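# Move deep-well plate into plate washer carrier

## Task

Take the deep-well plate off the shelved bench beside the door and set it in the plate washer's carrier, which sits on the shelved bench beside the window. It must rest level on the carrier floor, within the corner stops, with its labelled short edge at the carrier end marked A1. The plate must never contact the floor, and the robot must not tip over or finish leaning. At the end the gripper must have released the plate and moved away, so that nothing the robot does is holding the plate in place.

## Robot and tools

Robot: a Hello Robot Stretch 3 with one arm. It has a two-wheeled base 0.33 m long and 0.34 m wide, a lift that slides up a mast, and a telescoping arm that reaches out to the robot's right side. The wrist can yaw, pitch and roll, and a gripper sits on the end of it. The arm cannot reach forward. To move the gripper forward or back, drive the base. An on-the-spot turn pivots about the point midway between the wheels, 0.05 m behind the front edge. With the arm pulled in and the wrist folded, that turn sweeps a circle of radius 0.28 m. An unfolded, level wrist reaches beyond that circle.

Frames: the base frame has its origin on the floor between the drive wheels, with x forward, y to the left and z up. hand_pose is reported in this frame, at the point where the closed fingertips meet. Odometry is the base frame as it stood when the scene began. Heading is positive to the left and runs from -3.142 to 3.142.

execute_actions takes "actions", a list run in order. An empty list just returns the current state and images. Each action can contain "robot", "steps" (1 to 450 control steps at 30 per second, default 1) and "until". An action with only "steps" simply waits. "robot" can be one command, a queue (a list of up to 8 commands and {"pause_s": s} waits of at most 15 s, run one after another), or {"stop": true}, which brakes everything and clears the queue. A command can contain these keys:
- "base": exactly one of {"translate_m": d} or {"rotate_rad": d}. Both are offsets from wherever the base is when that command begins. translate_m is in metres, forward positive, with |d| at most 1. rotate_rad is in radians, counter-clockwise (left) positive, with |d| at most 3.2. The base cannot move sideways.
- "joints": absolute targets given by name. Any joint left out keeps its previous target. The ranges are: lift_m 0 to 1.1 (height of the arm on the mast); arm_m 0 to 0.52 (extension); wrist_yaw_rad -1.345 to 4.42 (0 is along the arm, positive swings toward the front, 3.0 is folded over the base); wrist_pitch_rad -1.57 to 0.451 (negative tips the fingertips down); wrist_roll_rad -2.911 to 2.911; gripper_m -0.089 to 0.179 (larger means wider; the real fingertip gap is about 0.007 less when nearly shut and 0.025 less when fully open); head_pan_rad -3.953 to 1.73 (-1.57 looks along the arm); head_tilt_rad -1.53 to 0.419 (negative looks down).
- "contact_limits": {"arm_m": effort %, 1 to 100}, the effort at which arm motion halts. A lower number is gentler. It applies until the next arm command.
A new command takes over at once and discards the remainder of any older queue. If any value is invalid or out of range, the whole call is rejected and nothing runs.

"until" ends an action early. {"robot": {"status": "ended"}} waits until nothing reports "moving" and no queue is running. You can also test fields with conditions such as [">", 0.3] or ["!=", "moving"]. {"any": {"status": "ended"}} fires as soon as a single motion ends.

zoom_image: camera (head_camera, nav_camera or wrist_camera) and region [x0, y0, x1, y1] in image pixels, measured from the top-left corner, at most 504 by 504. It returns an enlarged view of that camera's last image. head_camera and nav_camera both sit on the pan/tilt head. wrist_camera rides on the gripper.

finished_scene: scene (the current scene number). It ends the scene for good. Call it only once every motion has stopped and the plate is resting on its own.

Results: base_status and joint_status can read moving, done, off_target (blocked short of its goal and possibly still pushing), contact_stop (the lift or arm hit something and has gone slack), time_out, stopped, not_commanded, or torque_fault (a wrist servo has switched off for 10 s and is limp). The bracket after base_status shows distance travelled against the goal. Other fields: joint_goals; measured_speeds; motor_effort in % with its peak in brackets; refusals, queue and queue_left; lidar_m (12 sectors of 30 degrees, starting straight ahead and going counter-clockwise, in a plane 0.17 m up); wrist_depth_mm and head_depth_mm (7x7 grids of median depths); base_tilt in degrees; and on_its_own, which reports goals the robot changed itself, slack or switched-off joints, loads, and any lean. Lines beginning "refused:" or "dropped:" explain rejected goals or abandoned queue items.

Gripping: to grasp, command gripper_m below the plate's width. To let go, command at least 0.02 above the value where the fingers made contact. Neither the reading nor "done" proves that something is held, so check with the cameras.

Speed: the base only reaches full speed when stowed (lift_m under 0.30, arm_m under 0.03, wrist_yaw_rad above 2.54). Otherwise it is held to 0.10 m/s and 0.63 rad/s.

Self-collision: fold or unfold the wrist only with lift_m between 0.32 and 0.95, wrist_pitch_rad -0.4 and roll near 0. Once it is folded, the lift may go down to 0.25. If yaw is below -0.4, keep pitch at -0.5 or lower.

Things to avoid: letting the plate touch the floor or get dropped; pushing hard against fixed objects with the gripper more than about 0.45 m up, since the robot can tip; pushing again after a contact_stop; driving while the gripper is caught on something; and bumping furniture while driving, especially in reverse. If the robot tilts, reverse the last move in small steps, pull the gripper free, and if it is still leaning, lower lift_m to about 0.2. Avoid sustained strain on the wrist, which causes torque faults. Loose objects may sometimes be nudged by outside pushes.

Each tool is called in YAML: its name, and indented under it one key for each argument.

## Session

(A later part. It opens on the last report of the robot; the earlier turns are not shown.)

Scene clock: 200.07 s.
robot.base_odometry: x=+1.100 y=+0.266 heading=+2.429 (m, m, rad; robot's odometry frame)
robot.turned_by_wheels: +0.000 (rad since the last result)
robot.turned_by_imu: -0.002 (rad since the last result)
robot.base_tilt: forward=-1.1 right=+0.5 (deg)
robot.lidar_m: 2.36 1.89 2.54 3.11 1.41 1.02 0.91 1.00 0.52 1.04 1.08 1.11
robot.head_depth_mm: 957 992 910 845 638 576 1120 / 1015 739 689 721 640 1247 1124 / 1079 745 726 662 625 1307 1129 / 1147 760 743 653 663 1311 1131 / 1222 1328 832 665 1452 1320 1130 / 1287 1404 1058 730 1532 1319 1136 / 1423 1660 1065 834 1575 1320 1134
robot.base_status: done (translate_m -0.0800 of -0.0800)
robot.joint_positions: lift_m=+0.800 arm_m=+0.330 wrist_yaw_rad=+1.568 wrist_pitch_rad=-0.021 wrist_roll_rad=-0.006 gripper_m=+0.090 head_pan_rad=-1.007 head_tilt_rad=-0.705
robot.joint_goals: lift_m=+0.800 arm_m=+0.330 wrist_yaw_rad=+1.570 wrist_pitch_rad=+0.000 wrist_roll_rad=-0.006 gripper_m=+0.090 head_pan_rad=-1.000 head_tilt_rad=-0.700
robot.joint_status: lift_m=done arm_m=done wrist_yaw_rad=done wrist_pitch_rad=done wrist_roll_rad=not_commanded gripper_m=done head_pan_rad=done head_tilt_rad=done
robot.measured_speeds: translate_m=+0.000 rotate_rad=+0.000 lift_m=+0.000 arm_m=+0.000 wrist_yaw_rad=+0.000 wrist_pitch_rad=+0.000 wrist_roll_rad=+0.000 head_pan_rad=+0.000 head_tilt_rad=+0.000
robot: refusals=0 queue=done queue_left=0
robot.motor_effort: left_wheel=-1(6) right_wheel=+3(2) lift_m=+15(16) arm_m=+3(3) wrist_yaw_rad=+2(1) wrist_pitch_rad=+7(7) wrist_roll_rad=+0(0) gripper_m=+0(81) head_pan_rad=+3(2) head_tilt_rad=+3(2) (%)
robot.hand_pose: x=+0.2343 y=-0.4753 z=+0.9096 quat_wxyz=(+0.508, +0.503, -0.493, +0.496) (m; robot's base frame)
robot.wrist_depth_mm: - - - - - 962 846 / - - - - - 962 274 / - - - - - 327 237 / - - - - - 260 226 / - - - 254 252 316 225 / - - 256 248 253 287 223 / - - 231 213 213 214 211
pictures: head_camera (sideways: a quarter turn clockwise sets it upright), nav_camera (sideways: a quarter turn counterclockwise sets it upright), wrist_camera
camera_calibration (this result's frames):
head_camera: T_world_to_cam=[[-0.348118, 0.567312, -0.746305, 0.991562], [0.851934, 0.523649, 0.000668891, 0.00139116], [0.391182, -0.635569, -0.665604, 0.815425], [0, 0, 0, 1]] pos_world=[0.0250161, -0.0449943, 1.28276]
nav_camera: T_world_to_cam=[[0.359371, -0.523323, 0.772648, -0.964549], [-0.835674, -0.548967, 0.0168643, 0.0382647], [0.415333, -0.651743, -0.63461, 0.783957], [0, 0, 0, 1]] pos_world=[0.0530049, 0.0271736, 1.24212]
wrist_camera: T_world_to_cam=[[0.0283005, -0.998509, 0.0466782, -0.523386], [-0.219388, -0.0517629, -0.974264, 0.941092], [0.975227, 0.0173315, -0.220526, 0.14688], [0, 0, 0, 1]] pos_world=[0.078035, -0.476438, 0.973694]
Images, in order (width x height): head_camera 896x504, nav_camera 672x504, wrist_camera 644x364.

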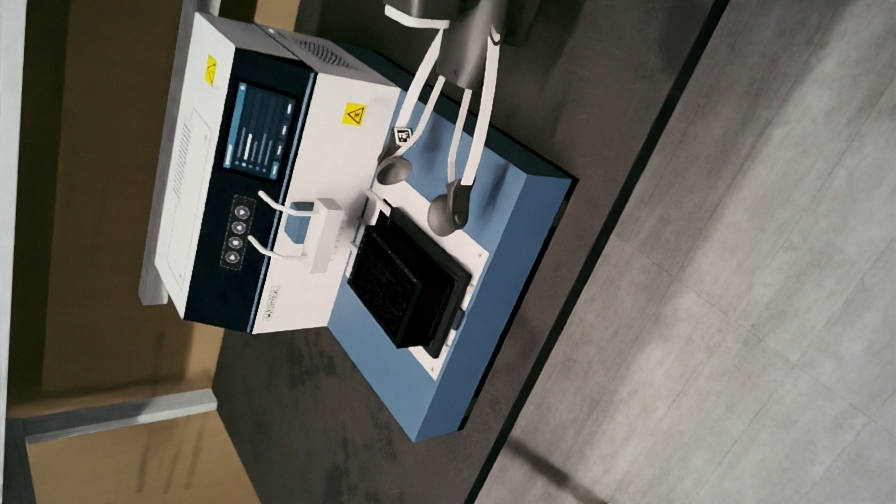

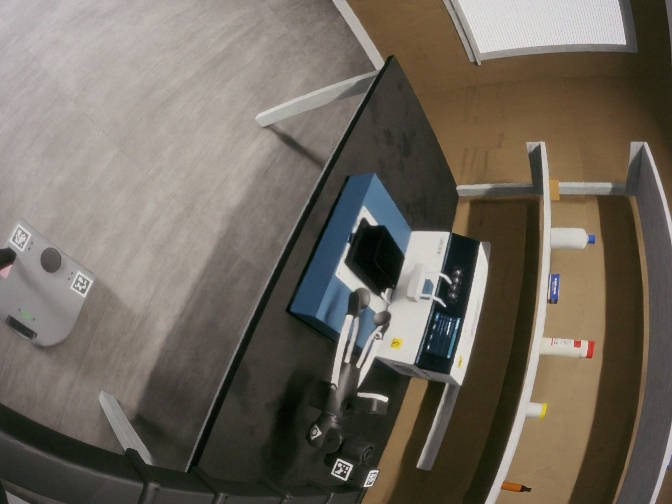

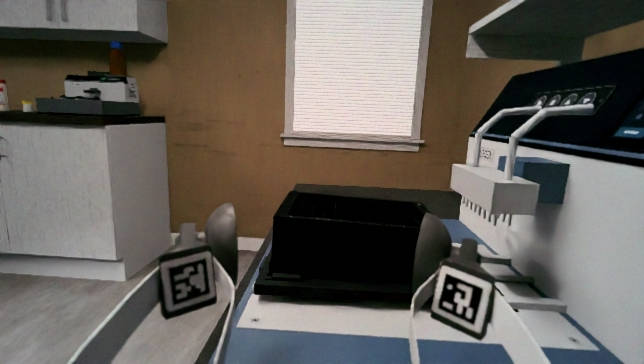

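execute_actions:
  actions:
    - {"robot":{"joints":{"gripper_m":0.15,"arm_m":0.345}},"steps":450,"until":{"robot":{"status":"ended"}}}

zoom_image:
  camera: "wrist_camera"
  region: [210,170,490,330]

Scene clock: 205.90 s.
robot.base_odometry: x=+1.100 y=+0.266 heading=+2.429 (m, m, rad; robot's odometry frame)
robot.turned_by_wheels: +0.000 (rad since the last result)
robot.turned_by_imu: -0.001 (rad since the last result)
robot.base_tilt: forward=-1.2 right=+0.5 (deg)
robot.lidar_m: 2.36 1.89 2.54 3.36 1.41 1.02 0.91 1.00 0.52 1.04 1.08 1.11
robot.head_depth_mm: 959 994 911 - 637 576 1125 / 1017 740 687 720 642 1249 1128 / 1078 743 725 685 624 1310 1132 / 1147 760 740 653 663 1315 1131 / 1226 1316 832 665 1452 1318 1131 / 1285 1406 1057 732 1529 1322 1134 / 1424 1643 1063 835 1581 1317 1136
robot.base_status: done (translate_m -0.0800 of -0.0800)
robot.joint_positions: lift_m=+0.800 arm_m=+0.345 wrist_yaw_rad=+1.568 wrist_pitch_rad=-0.021 wrist_roll_rad=-0.006 gripper_m=+0.150 head_pan_rad=-1.007 head_tilt_rad=-0.705
robot.joint_goals: lift_m=+0.800 arm_m=+0.345 wrist_yaw_rad=+1.570 wrist_pitch_rad=+0.000 wrist_roll_rad=-0.006 gripper_m=+0.150 head_pan_rad=-1.000 head_tilt_rad=-0.700
robot.joint_status: lift_m=done arm_m=done wrist_yaw_rad=done wrist_pitch_rad=done wrist_roll_rad=not_commanded gripper_m=done head_pan_rad=done head_tilt_rad=done
robot.measured_speeds: translate_m=+0.000 rotate_rad=+0.000 lift_m=+0.000 arm_m=+0.000 wrist_yaw_rad=+0.000 wrist_pitch_rad=+0.000 wrist_roll_rad=+0.000 head_pan_rad=+0.000 head_tilt_rad=+0.000
robot: refusals=0 queue=done queue_left=0
robot.motor_effort: left_wheel=-1(1) right_wheel=+3(3) lift_m=+15(15) arm_m=+3(1) wrist_yaw_rad=+1(2) wrist_pitch_rad=+7(7) wrist_roll_rad=+0(0) gripper_m=+0(82) head_pan_rad=+2(2) head_tilt_rad=+2(3) (%)
robot.hand_pose: x=+0.2343 y=-0.4903 z=+0.9096 quat_wxyz=(+0.508, +0.503, -0.493, +0.496) (m; robot's base frame)
robot.wrist_depth_mm: - - - - - 935 817 / - - - - - 952 253 / - - - - - 302 223 / - - - - - 257 208 / - - - 253 286 290 206 / - - 270 247 250 284 196 / - - 208 211 215 210 184
pictures: head_camera (sideways: a quarter turn clockwise sets it upright), nav_camera (sideways: a quarter turn counterclockwise sets it upright), wrist_camera
camera_calibration (this result's frames):
head_camera: T_world_to_cam=[[-0.348118, 0.567312, -0.746305, 0.991562], [0.851934, 0.523649, 0.000668895, 0.00139116], [0.391182, -0.63557, -0.665604, 0.815425], [0, 0, 0, 1]] pos_world=[0.0250161, -0.0449943, 1.28276]
nav_camera: T_world_to_cam=[[0.359371, -0.523323, 0.772648, -0.964549], [-0.835674, -0.548967, 0.0168643, 0.0382647], [0.415333, -0.651743, -0.63461, 0.783957], [0, 0, 0, 1]] pos_world=[0.0530049, 0.0271735, 1.24212]
wrist_camera: T_world_to_cam=[[0.0283041, -0.998509, 0.0466781, -0.538363], [-0.219388, -0.0517636, -0.974264, 0.940316], [0.975227, 0.0173351, -0.220526, 0.147142], [0, 0, 0, 1]] pos_world=[0.078035, -0.491437, 0.973694]
Images, in order (width x height): head_camera 896x504, nav_camera 672x504, wrist_camera 644x364.

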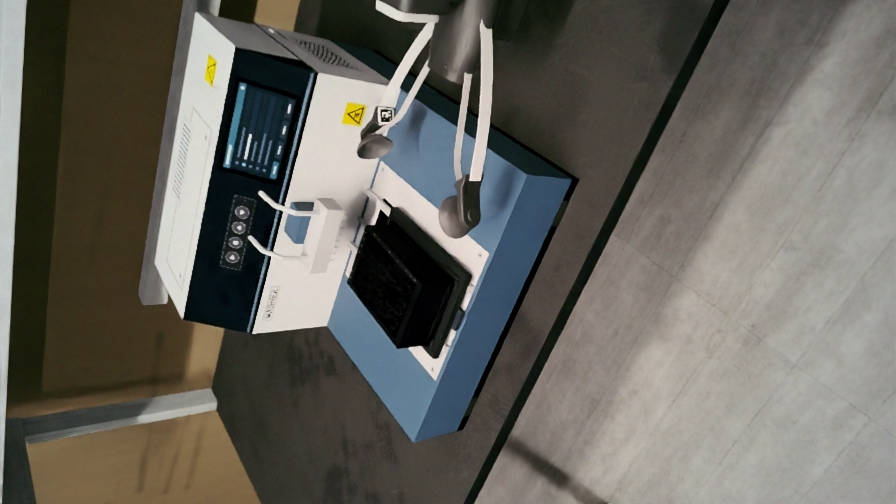

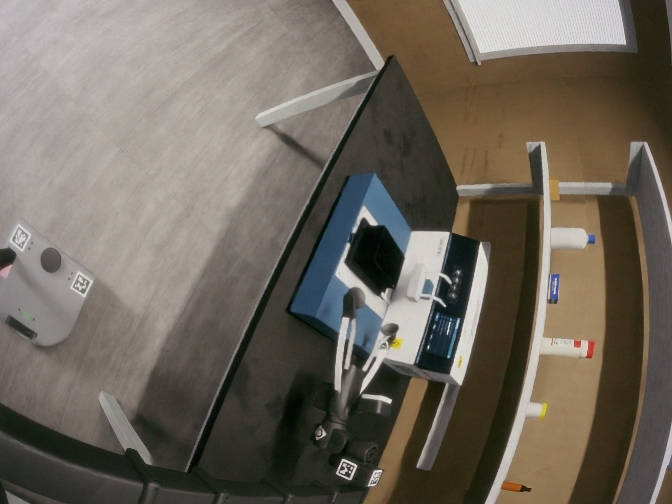

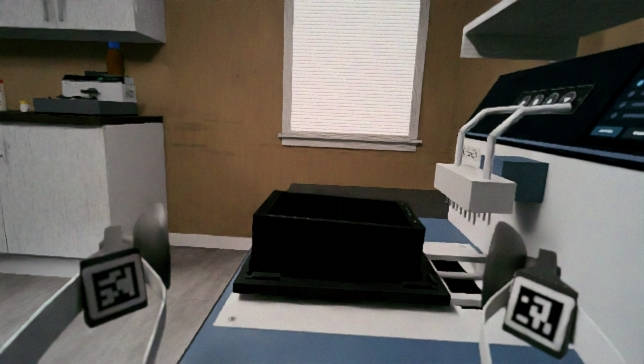

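Region (210, 170, 490, 330) of wrist_camera's 644x364 image, scaled by 1.800; it fills the top 288 rows of this view, and the rest is white.

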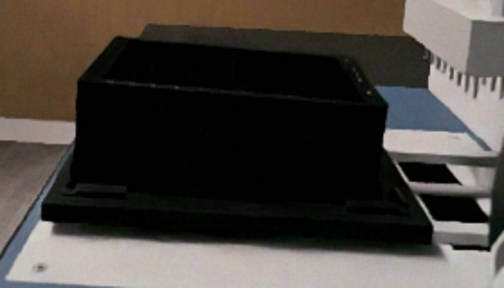

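execute_actions:
  actions:
    - {"robot":[{"joints":{"gripper_m":0.03,"arm_m":0.0,"lift_m":0.89}},{"base":{"translate_m":0.38},"joints":{"wrist_yaw_rad":-0.02,"wrist_pitch_rad":-0.5,"head_pan_rad":-1.6,"head_tilt_rad":-0.8}}],"steps":450,"until":{"robot":{"status":"ended"}}}

Scene clock: 221.27 s.
robot.base_odometry: x=+0.813 y=+0.514 heading=+2.429 (m, m, rad; robot's odometry frame)
robot.turned_by_wheels: +0.000 (rad since the last result)
robot.turned_by_imu: +0.001 (rad since the last result)
robot.base_tilt: forward=-1.2 right=+0.5 (deg)
robot.lidar_m: 1.98 1.55 2.00 2.85 1.84 1.38 1.29 0.83 1.08 1.04 1.08 0.77
robot.head_depth_mm: 968 1093 898 717 - - 1050 / 965 645 711 609 - - 1060 / 964 643 689 591 - - 1064 / 966 643 637 569 604 1237 1086 / 965 641 696 615 617 1266 1108 / 961 646 720 635 621 1268 1105 / 970 1102 917 730 638 1272 1109
robot.base_status: done (translate_m +0.3800 of +0.3800)
robot.joint_positions: lift_m=+0.890 arm_m=+0.001 wrist_yaw_rad=-0.017 wrist_pitch_rad=-0.513 wrist_roll_rad=-0.006 gripper_m=+0.030 head_pan_rad=-1.593 head_tilt_rad=-0.790
robot.joint_goals: lift_m=+0.890 arm_m=+0.000 wrist_yaw_rad=-0.020 wrist_pitch_rad=-0.500 wrist_roll_rad=-0.006 gripper_m=+0.030 head_pan_rad=-1.600 head_tilt_rad=-0.800
robot.joint_status: lift_m=done arm_m=done wrist_yaw_rad=done wrist_pitch_rad=done wrist_roll_rad=not_commanded gripper_m=done head_pan_rad=done head_tilt_rad=done
robot.measured_speeds: translate_m=+0.000 rotate_rad=+0.000 lift_m=+0.000 arm_m=+0.000 wrist_yaw_rad=+0.000 wrist_pitch_rad=+0.000 wrist_roll_rad=+0.000 head_pan_rad=+0.000 head_tilt_rad=+0.000
robot: refusals=0 queue=done queue_left=0
robot.motor_effort: left_wheel=-1(4) right_wheel=+2(7) lift_m=+24(24) arm_m=-5(7) wrist_yaw_rad=-2(5) wrist_pitch_rad=+4(8) wrist_roll_rad=+0(0) gripper_m=+0(82) head_pan_rad=-3(30) head_tilt_rad=-6(18) (%)
robot.hand_pose: x=-0.0252 y=-0.3573 z=+0.8818 quat_wxyz=(+0.685, +0.174, -0.683, -0.185) (m; robot's base frame)
robot.wrist_depth_mm: 845 909 382 323 373 788 863 / 622 625 408 295 410 633 669 / 479 450 333 222 325 376 510 / 392 270 264 235 262 279 418 / 327 250 244 242 242 241 340 / 291 284 - 277 267 267 291 / 260 264 256 261 257 263 266
pictures: head_camera (sideways: a quarter turn clockwise sets it upright), nav_camera (sideways: a quarter turn counterclockwise sets it upright), wrist_camera
camera_calibration (this result's frames):
head_camera: T_world_to_cam=[[0.0250496, 0.726154, -0.687075, 0.912096], [0.999392, -0.0348695, -0.000416552, 0.00190481], [-0.0242604, -0.686647, -0.726586, 0.897274], [0, 0, 0, 1]] pos_world=[-0.00298307, -0.0461453, 1.27863]
nav_camera: T_world_to_cam=[[0.00860135, -0.698078, 0.715971, -0.888539], [-0.999877, 0.00340364, 0.0153307, 0.0412648], [-0.0131389, -0.716014, -0.697962, 0.868974], [0, 0, 0, 1]] pos_world=[0.0603197, 0.00178832, 1.24205]
wrist_camera: T_world_to_cam=[[-0.999147, -0.031548, 0.0266288, -0.0596209], [-0.0407843, 0.654224, -0.755201, 0.92674], [0.0064039, -0.755643, -0.654952, 0.474298], [0, 0, 0, 1]] pos_world=[-0.0248109, -0.249777, 1.0121]
Images, in order (width x height): head_camera 896x504, nav_camera 672x504, wrist_camera 644x364.

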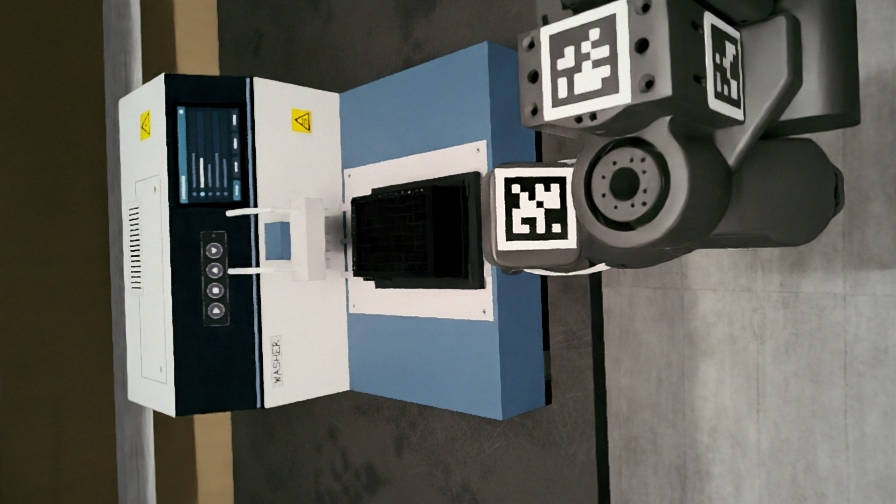

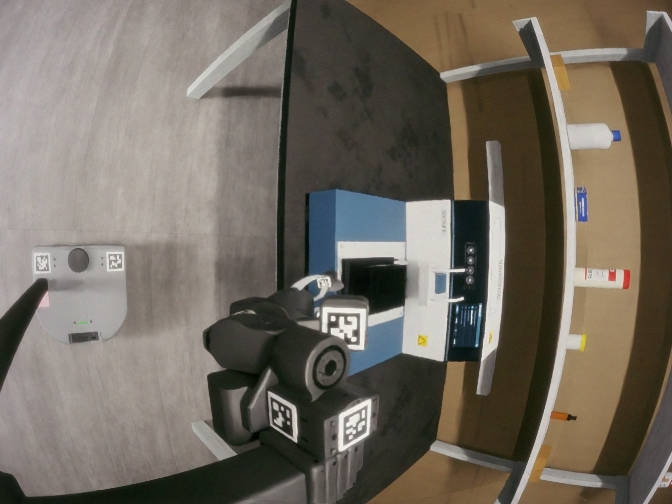

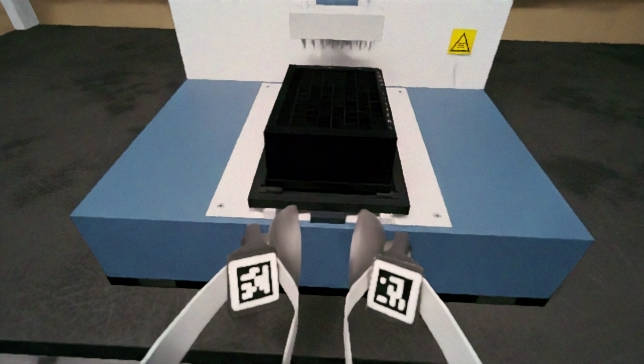

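execute_actions:
  actions:
    - {"robot":{"joints":{"arm_m":0.05},"contact_limits":{"arm_m":12}},"steps":450,"until":{"robot":{"status":"ended"}}}

Scene clock: 224.00 s.
robot.base_odometry: x=+0.813 y=+0.514 heading=+2.429 (m, m, rad; robot's odometry frame)
robot.turned_by_wheels: +0.000 (rad since the last result)
robot.turned_by_imu: -0.001 (rad since the last result)
robot.base_tilt: forward=-1.1 right=+0.6 (deg)
robot.lidar_m: 1.98 1.54 2.01 2.86 1.84 1.38 1.29 0.82 1.08 1.04 1.08 0.77
robot.head_depth_mm: 967 1088 897 759 - 1203 1098 / 965 645 709 655 - 1205 1097 / 964 643 690 627 - 1209 1099 / 966 643 636 584 618 1239 1100 / 964 641 695 615 616 1265 1103 / 962 644 722 635 620 1265 1111 / 972 1098 916 730 638 1264 1107
robot.base_status: done (translate_m +0.3800 of +0.3800)
robot.joint_positions: lift_m=+0.890 arm_m=+0.050 wrist_yaw_rad=-0.018 wrist_pitch_rad=-0.513 wrist_roll_rad=-0.006 gripper_m=+0.030 head_pan_rad=-1.593 head_tilt_rad=-0.790
robot.joint_goals: lift_m=+0.890 arm_m=+0.050 wrist_yaw_rad=-0.020 wrist_pitch_rad=-0.500 wrist_roll_rad=-0.006 gripper_m=+0.030 head_pan_rad=-1.600 head_tilt_rad=-0.800
robot.joint_status: lift_m=done arm_m=done wrist_yaw_rad=done wrist_pitch_rad=done wrist_roll_rad=not_commanded gripper_m=done head_pan_rad=done head_tilt_rad=done
robot.measured_speeds: translate_m=+0.000 rotate_rad=+0.000 lift_m=+0.000 arm_m=+0.000 wrist_yaw_rad=+0.000 wrist_pitch_rad=+0.000 wrist_roll_rad=+0.000 head_pan_rad=+0.000 head_tilt_rad=+0.000
robot: refusals=0 queue=done queue_left=0
robot.motor_effort: left_wheel=-1(1) right_wheel=+2(2) lift_m=+24(24) arm_m=+4(5) wrist_yaw_rad=-1(2) wrist_pitch_rad=+5(4) wrist_roll_rad=+0(0) gripper_m=+0(0) head_pan_rad=-3(3) head_tilt_rad=-6(5) (%)
robot.contact_limits: arm_m 12 (drawing in: default 25, maximum 40; extending or still: default 32, maximum 52)
robot.hand_pose: x=-0.0253 y=-0.4060 z=+0.8817 quat_wxyz=(+0.685, +0.174, -0.683, -0.185) (m; robot's base frame)
robot.wrist_depth_mm: 850 816 329 280 321 329 818 / 630 590 375 352 359 373 659 / 474 442 332 225 322 377 515 / 400 267 263 182 256 278 413 / 277 228 225 196 222 234 326 / 207 208 - 200 206 202 203 / 250 243 241 233 235 221 230
pictures: head_camera (sideways: a quarter turn clockwise sets it upright), nav_camera (sideways: a quarter turn counterclockwise sets it upright), wrist_camera
camera_calibration (this result's frames):
head_camera: T_world_to_cam=[[0.0250759, 0.72623, -0.686994, 0.911991], [0.999391, -0.0349032, -0.000417972, 0.00190666], [-0.0242819, -0.686565, -0.726663, 0.897374], [0, 0, 0, 1]] pos_world=[-0.00298457, -0.0461424, 1.27862]
nav_camera: T_world_to_cam=[[0.00857595, -0.698157, 0.715893, -0.888437], [-0.999877, 0.00343578, 0.0153286, 0.0412675], [-0.0131614, -0.715936, -0.698042, 0.869078], [0, 0, 0, 1]] pos_world=[0.0603199, 0.00179315, 1.24205]
wrist_camera: T_world_to_cam=[[-0.999167, -0.0309582, 0.0266038, -0.0610205], [-0.0403823, 0.654632, -0.754869, 0.958416], [0.0059537, -0.755314, -0.655336, 0.437868], [0, 0, 0, 1]] pos_world=[-0.0248736, -0.298571, 1.01205]
Images, in order (width x height): head_camera 896x504, nav_camera 672x504, wrist_camera 644x364.

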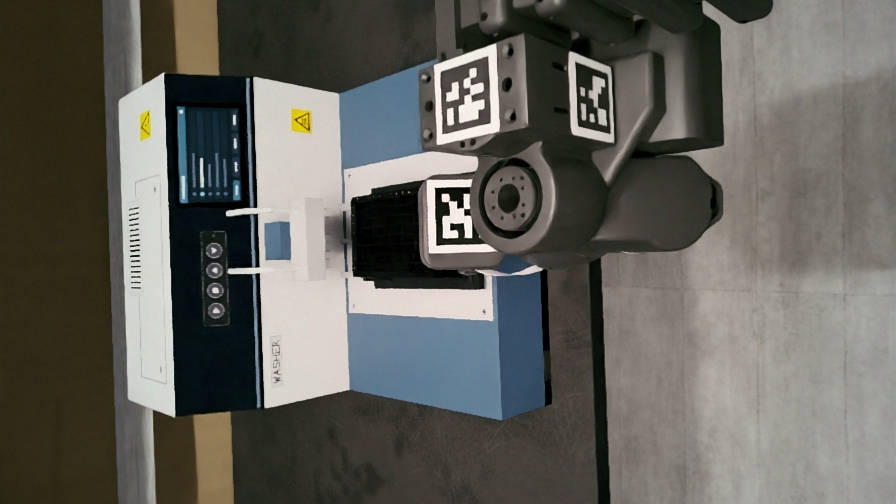

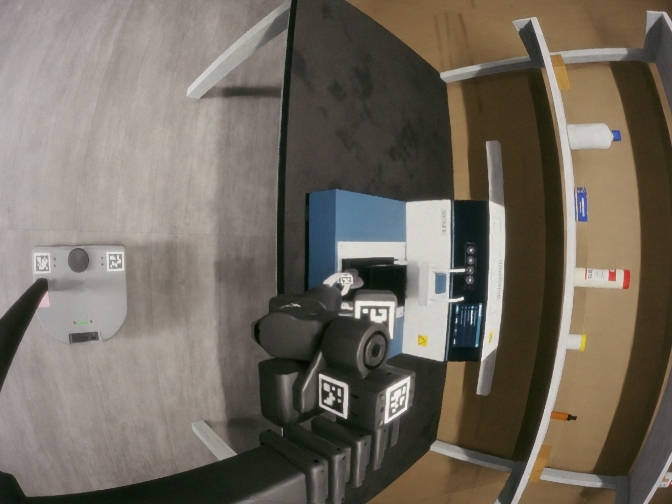

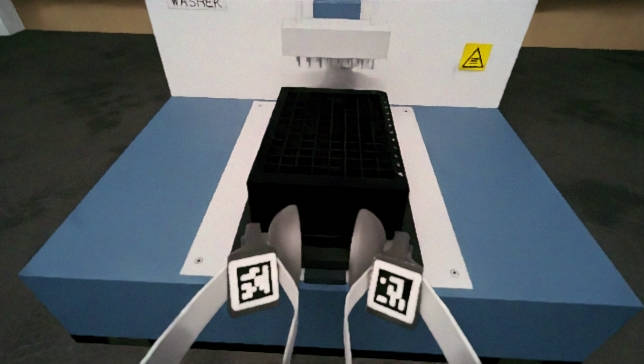

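execute_actions:
  actions:
    - {"robot":{"joints":{"arm_m":0.059},"contact_limits":{"arm_m":9}},"steps":450,"until":{"robot":{"status":"ended"}}}

Scene clock: 225.63 s.
robot.base_odometry: x=+0.813 y=+0.514 heading=+2.429 (m, m, rad; robot's odometry frame)
robot.turned_by_wheels: +0.000 (rad since the last result)
robot.turned_by_imu: +0.000 (rad since the last result)
robot.base_tilt: forward=-1.2 right=+0.5 (deg)
robot.lidar_m: 1.98 1.54 2.00 2.86 1.84 1.39 1.29 0.82 1.08 1.04 1.08 0.77
robot.head_depth_mm: 966 1091 898 771 - 1223 1098 / 965 645 712 - - 1215 1098 / 966 643 689 647 - 1228 1100 / 966 643 637 592 617 1239 1102 / 965 641 695 614 616 1263 1103 / 963 645 719 635 620 1264 1106 / 965 1101 919 732 640 1267 1108
robot.base_status: done (translate_m +0.3800 of +0.3800)
robot.joint_positions: lift_m=+0.890 arm_m=+0.059 wrist_yaw_rad=-0.018 wrist_pitch_rad=-0.513 wrist_roll_rad=-0.006 gripper_m=+0.030 head_pan_rad=-1.593 head_tilt_rad=-0.790
robot.joint_goals: lift_m=+0.890 arm_m=+0.059 wrist_yaw_rad=-0.020 wrist_pitch_rad=-0.500 wrist_roll_rad=-0.006 gripper_m=+0.030 head_pan_rad=-1.600 head_tilt_rad=-0.800
robot.joint_status: lift_m=done arm_m=done wrist_yaw_rad=done wrist_pitch_rad=done wrist_roll_rad=not_commanded gripper_m=done head_pan_rad=done head_tilt_rad=done
robot.measured_speeds: translate_m=+0.000 rotate_rad=+0.000 lift_m=+0.000 arm_m=+0.000 wrist_yaw_rad=+0.000 wrist_pitch_rad=+0.000 wrist_roll_rad=+0.000 head_pan_rad=+0.000 head_tilt_rad=+0.000
robot: refusals=0 queue=done queue_left=0
robot.motor_effort: left_wheel=-1(1) right_wheel=+3(3) lift_m=+24(23) arm_m=+3(5) wrist_yaw_rad=-1(1) wrist_pitch_rad=+5(5) wrist_roll_rad=+0(0) gripper_m=+0(0) head_pan_rad=-2(3) head_tilt_rad=-5(6) (%)
robot.contact_limits: arm_m 9 (drawing in: default 25, maximum 40; extending or still: default 32, maximum 52)
robot.hand_pose: x=-0.0253 y=-0.4150 z=+0.8817 quat_wxyz=(+0.685, +0.174, -0.683, -0.185) (m; robot's base frame)
robot.wrist_depth_mm: 846 752 326 276 318 318 804 / 620 605 366 345 352 362 663 / 478 443 331 230 325 372 506 / 390 269 260 188 257 279 412 / 279 229 224 188 223 235 329 / 202 200 - 194 207 201 203 / 240 225 221 214 216 204 200
pictures: head_camera (sideways: a quarter turn clockwise sets it upright), nav_camera (sideways: a quarter turn counterclockwise sets it upright), wrist_camera
camera_calibration (this result's frames):
head_camera: T_world_to_cam=[[0.0250759, 0.726231, -0.686993, 0.911989], [0.999391, -0.0349032, -0.000417996, 0.00190669], [-0.0242819, -0.686564, -0.726664, 0.897376], [0, 0, 0, 1]] pos_world=[-0.00298457, -0.0461424, 1.27862]
nav_camera: T_world_to_cam=[[0.00857592, -0.698159, 0.715892, -0.888435], [-0.999877, 0.00343575, 0.0153285, 0.0412675], [-0.0131614, -0.715935, -0.698043, 0.869079], [0, 0, 0, 1]] pos_world=[0.0603199, 0.00179326, 1.24205]
wrist_camera: T_world_to_cam=[[-0.999167, -0.0309606, 0.0265975, -0.061293], [-0.0403798, 0.654729, -0.754785, 0.964238], [0.00595441, -0.75523, -0.655433, 0.43119], [0, 0, 0, 1]] pos_world=[-0.0248736, -0.307564, 1.01204]
Images, in order (width x height): head_camera 896x504, nav_camera 672x504, wrist_camera 644x364.

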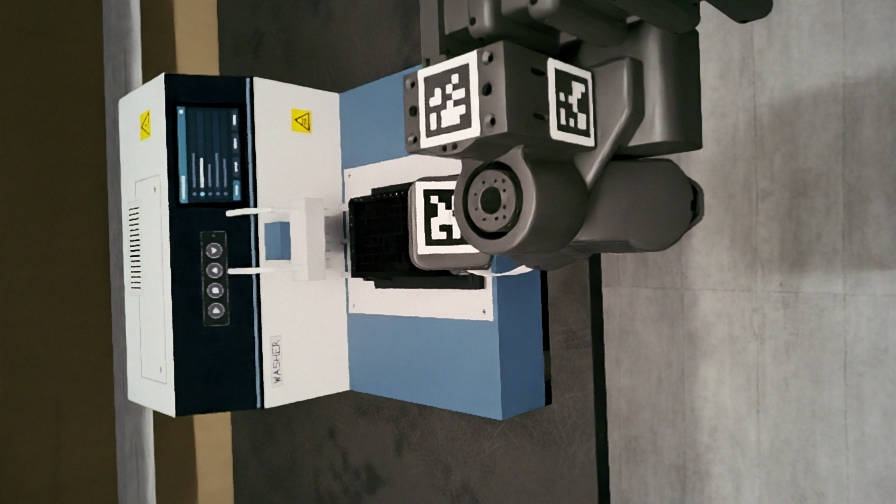

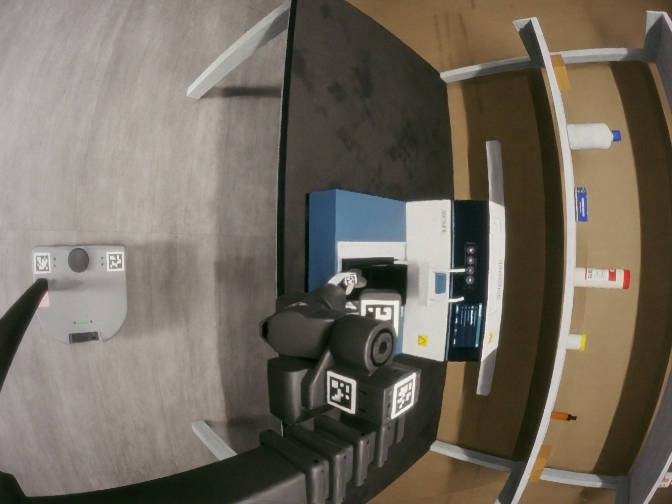

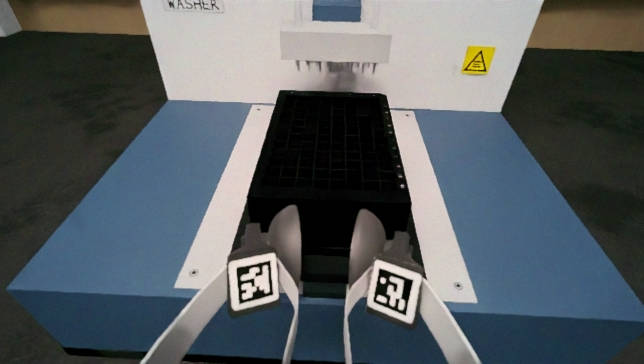

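execute_actions:
  actions:
    - {"robot":{"joints":{"arm_m":0.061},"contact_limits":{"arm_m":9}},"steps":450,"until":{"robot":{"status":"ended"}}}
    - {"robot":{"joints":{"arm_m":0.0}},"steps":450,"until":{"robot":{"status":"ended"}}}

zoom_image:
  camera: "wrist_camera"
  region: [230,50,430,230]

zoom_image:
  camera: "head_camera"
  region: [340,160,490,300]

Scene clock: 229.70 s.
robot.base_odometry: x=+0.813 y=+0.514 heading=+2.429 (m, m, rad; robot's odometry frame)
robot.turned_by_wheels: +0.000 (rad since the last result)
robot.turned_by_imu: -0.001 (rad since the last result)
robot.base_tilt: forward=-1.2 right=+0.5 (deg)
robot.lidar_m: 1.98 1.54 1.99 2.87 1.84 1.39 1.29 0.82 1.08 1.04 1.08 0.77
robot.head_depth_mm: 965 1089 893 716 - - 1047 / 965 645 710 609 - - 1058 / 965 642 690 592 - - 1063 / 965 643 636 576 604 1239 1089 / 960 640 696 615 616 1261 1096 / 960 646 721 634 620 1264 1106 / 969 1102 919 730 639 1264 1109
robot.base_status: done (translate_m +0.3800 of +0.3800)
robot.joint_positions: lift_m=+0.890 arm_m=+0.001 wrist_yaw_rad=-0.018 wrist_pitch_rad=-0.515 wrist_roll_rad=-0.006 gripper_m=+0.030 head_pan_rad=-1.593 head_tilt_rad=-0.790
robot.joint_goals: lift_m=+0.890 arm_m=+0.000 wrist_yaw_rad=-0.020 wrist_pitch_rad=-0.500 wrist_roll_rad=-0.006 gripper_m=+0.030 head_pan_rad=-1.600 head_tilt_rad=-0.800
robot.joint_status: lift_m=done arm_m=done wrist_yaw_rad=done wrist_pitch_rad=done wrist_roll_rad=not_commanded gripper_m=done head_pan_rad=done head_tilt_rad=done
robot.measured_speeds: translate_m=+0.000 rotate_rad=+0.000 lift_m=+0.000 arm_m=+0.000 wrist_yaw_rad=+0.000 wrist_pitch_rad=+0.000 wrist_roll_rad=+0.000 head_pan_rad=+0.000 head_tilt_rad=+0.000
robot: refusals=0 queue=done queue_left=0
robot.motor_effort: left_wheel=-1(1) right_wheel=+3(2) lift_m=+23(23) arm_m=-5(2) wrist_yaw_rad=-1(1) wrist_pitch_rad=+5(5) wrist_roll_rad=+0(0) gripper_m=+0(0) head_pan_rad=-3(3) head_tilt_rad=-5(5) (%)
robot.hand_pose: x=-0.0254 y=-0.3569 z=+0.8812 quat_wxyz=(+0.684, +0.175, -0.683, -0.186) (m; robot's base frame)
robot.wrist_depth_mm: 861 857 385 326 376 783 848 / 611 613 405 298 402 617 670 / 479 445 334 226 324 359 520 / 395 265 260 239 263 278 409 / 323 250 242 242 240 242 334 / 289 284 - 278 264 270 299 / 264 263 259 259 256 261 262
pictures: head_camera (sideways: a quarter turn clockwise sets it upright), nav_camera (sideways: a quarter turn counterclockwise sets it upright), wrist_camera
camera_calibration (this result's frames):
head_camera: T_world_to_cam=[[0.0250772, 0.72627, -0.686952, 0.911935], [0.999391, -0.0349037, -0.000418725, 0.00190764], [-0.0242813, -0.686522, -0.726703, 0.897427], [0, 0, 0, 1]] pos_world=[-0.00298457, -0.0461411, 1.27862]
nav_camera: T_world_to_cam=[[0.00857468, -0.6982, 0.715852, -0.888383], [-0.999877, 0.00343536, 0.0153275, 0.0412689], [-0.0131608, -0.715895, -0.698084, 0.869133], [0, 0, 0, 1]] pos_world=[0.06032, 0.00179665, 1.24205]
wrist_camera: T_world_to_cam=[[-0.999171, -0.0309071, 0.0264916, -0.0593875], [-0.0402776, 0.656365, -0.753367, 0.925195], [0.00589622, -0.75381, -0.657066, 0.47673], [0, 0, 0, 1]] pos_world=[-0.0248845, -0.249737, 1.01183]
Images, in order (width x height): head_camera 896x504, nav_camera 672x504, wrist_camera 644x364.

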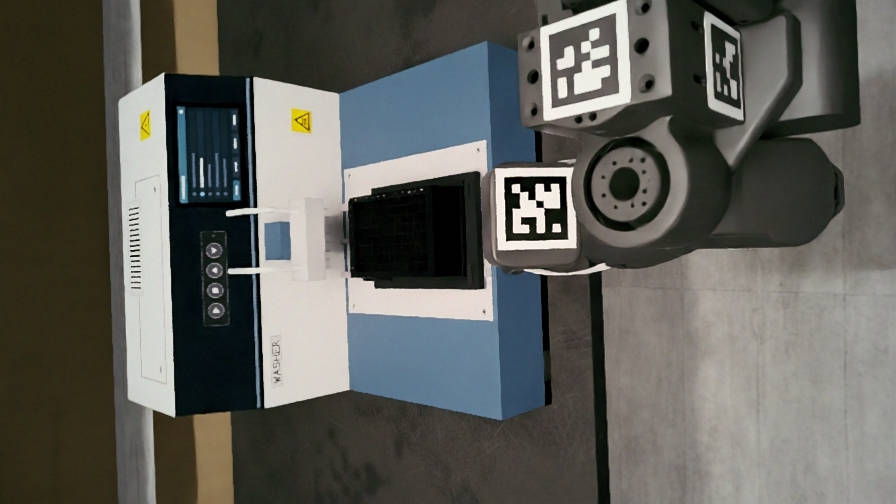

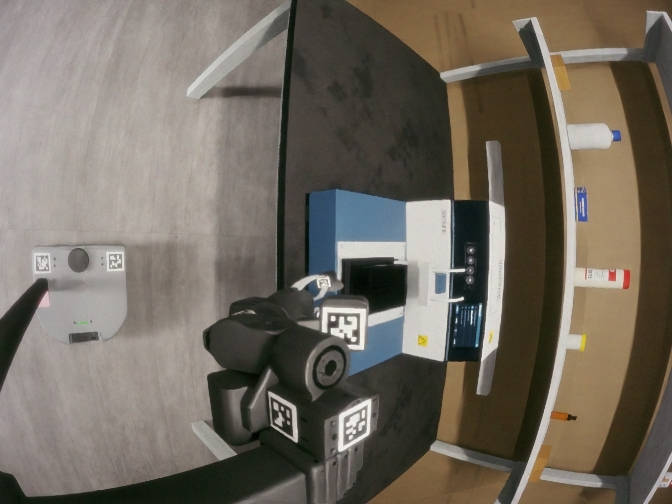

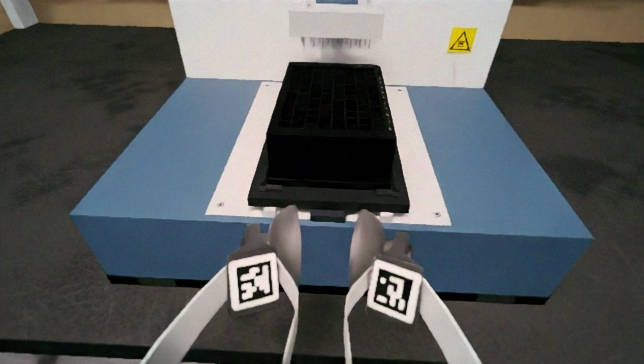

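Region (230, 50, 430, 230) of wrist_camera's 644x364 image, scaled by 2.520; it fills the top 454 rows of this view, and the rest is white.

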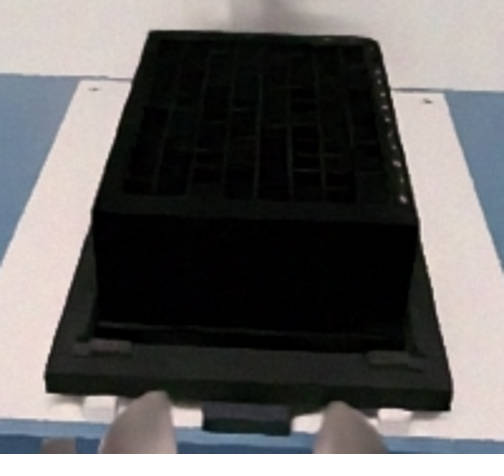

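Region (340, 160, 490, 300) of head_camera's 896x504 image, scaled by 3.360, with more detail than that image has; it fills the top 470 rows of this view, and the rest is white.

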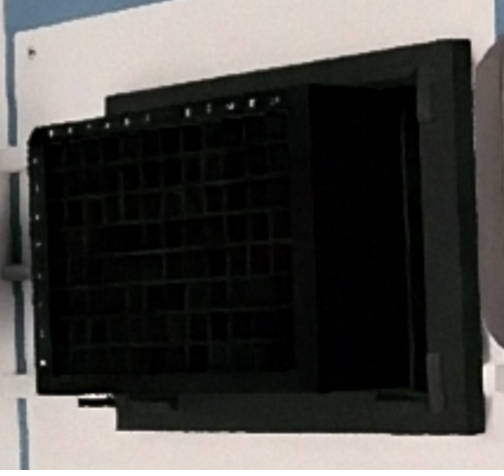

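execute_actions:
  actions:
    - {"robot":{"base":{"translate_m":0.25},"joints":{"wrist_yaw_rad":2.0,"wrist_pitch_rad":-0.4,"head_pan_rad":-2.1,"head_tilt_rad":-0.7}},"steps":450,"until":{"robot":{"status":"ended"}}}

zoom_image:
  camera: "head_camera"
  region: [330,150,550,370]

Scene clock: 235.10 s.
robot.base_odometry: x=+0.623 y=+0.678 heading=+2.429 (m, m, rad; robot's odometry frame)
robot.turned_by_wheels: +0.000 (rad since the last result)
robot.turned_by_imu: +0.001 (rad since the last result)
robot.base_tilt: forward=-1.2 right=+0.6 (deg)
robot.lidar_m: 1.73 1.33 1.63 2.84 2.18 1.63 1.54 1.05 1.08 1.04 0.58 0.57
robot.head_depth_mm: 1335 1537 1033 817 1546 - - / 1232 1356 1037 721 1142 - - / 1184 1307 998 673 - - 1126 / 1114 752 765 628 638 - 1131 / 1058 754 707 659 596 - 1086 / 1001 758 681 679 639 - - / 954 990 656 771 649 - 1134
robot.base_status: done (translate_m +0.2500 of +0.2500)
robot.joint_positions: lift_m=+0.890 arm_m=+0.001 wrist_yaw_rad=+1.997 wrist_pitch_rad=-0.419 wrist_roll_rad=-0.006 gripper_m=+0.030 head_pan_rad=-2.093 head_tilt_rad=-0.705
robot.joint_goals: lift_m=+0.890 arm_m=+0.000 wrist_yaw_rad=+2.000 wrist_pitch_rad=-0.400 wrist_roll_rad=-0.006 gripper_m=+0.030 head_pan_rad=-2.100 head_tilt_rad=-0.700
robot.joint_status: lift_m=done arm_m=done wrist_yaw_rad=done wrist_pitch_rad=done wrist_roll_rad=not_commanded gripper_m=done head_pan_rad=done head_tilt_rad=done
robot.measured_speeds: translate_m=+0.000 rotate_rad=+0.000 lift_m=+0.000 arm_m=+0.000 wrist_yaw_rad=+0.000 wrist_pitch_rad=+0.000 wrist_roll_rad=+0.000 head_pan_rad=+0.000 head_tilt_rad=+0.000
robot: refusals=0 queue=done queue_left=0
robot.motor_effort: left_wheel=-1(3) right_wheel=+2(10) lift_m=+23(23) arm_m=-4(5) wrist_yaw_rad=+3(1) wrist_pitch_rad=+7(8) wrist_roll_rad=+0(0) gripper_m=+0(0) head_pan_rad=-3(25) head_tilt_rad=+3(15) (%)
robot.hand_pose: x=+0.1829 y=-0.0531 z=+0.9023 quat_wxyz=(+0.499, +0.659, -0.249, +0.504) (m; robot's base frame)
robot.wrist_depth_mm: - - - - - - - / - - - - - - - / - - - - - - - / - - - - - - - / - - - - - - - / - - - - - - - / - - - - - - -
pictures: head_camera (sideways: a quarter turn clockwise sets it upright), nav_camera (sideways: a quarter turn counterclockwise sets it upright), wrist_camera
camera_calibration (this result's frames):
head_camera: T_world_to_cam=[[0.339742, 0.572559, -0.746157, 0.987174], [0.860377, -0.509658, 0.000666066, 0.00134334], [-0.379904, -0.642203, -0.665769, 0.820344], [0, 0, 0, 1]] pos_world=[-0.0248889, -0.0377039, 1.28275]
nav_camera: T_world_to_cam=[[-0.295582, -0.562017, 0.772508, -0.96037], [-0.875199, 0.483469, 0.0168605, 0.0385108], [-0.382959, -0.671115, -0.634782, 0.789049], [0, 0, 0, 1]] pos_world=[0.0520104, -0.028821, 1.24212]
wrist_camera: T_world_to_cam=[[0.455258, -0.889816, 0.0311045, -0.158236], [-0.506148, -0.287386, -0.813157, 0.83913], [0.732499, 0.354452, -0.581213, 0.575834], [0, 0, 0, 1]] pos_world=[0.0749637, -0.103753, 1.02195]
Images, in order (width x height): head_camera 896x504, nav_camera 672x504, wrist_camera 644x364.

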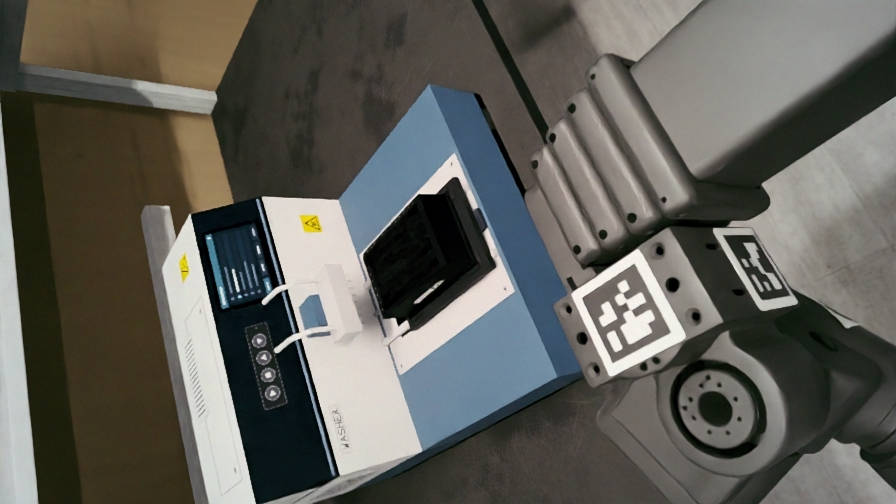

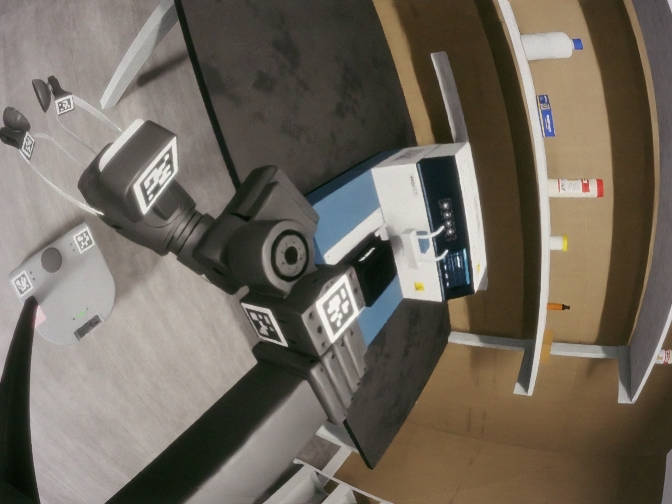

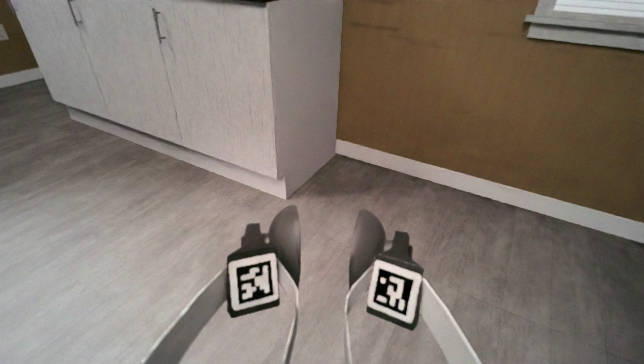

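Region (330, 150, 550, 370) of head_camera's 896x504 image, scaled by 2.291, with more detail than that image has.

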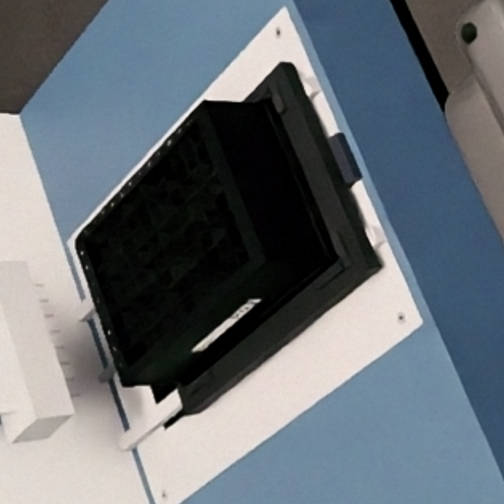

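finished_scene:
  scene: 1

The scene is finished: the task was done.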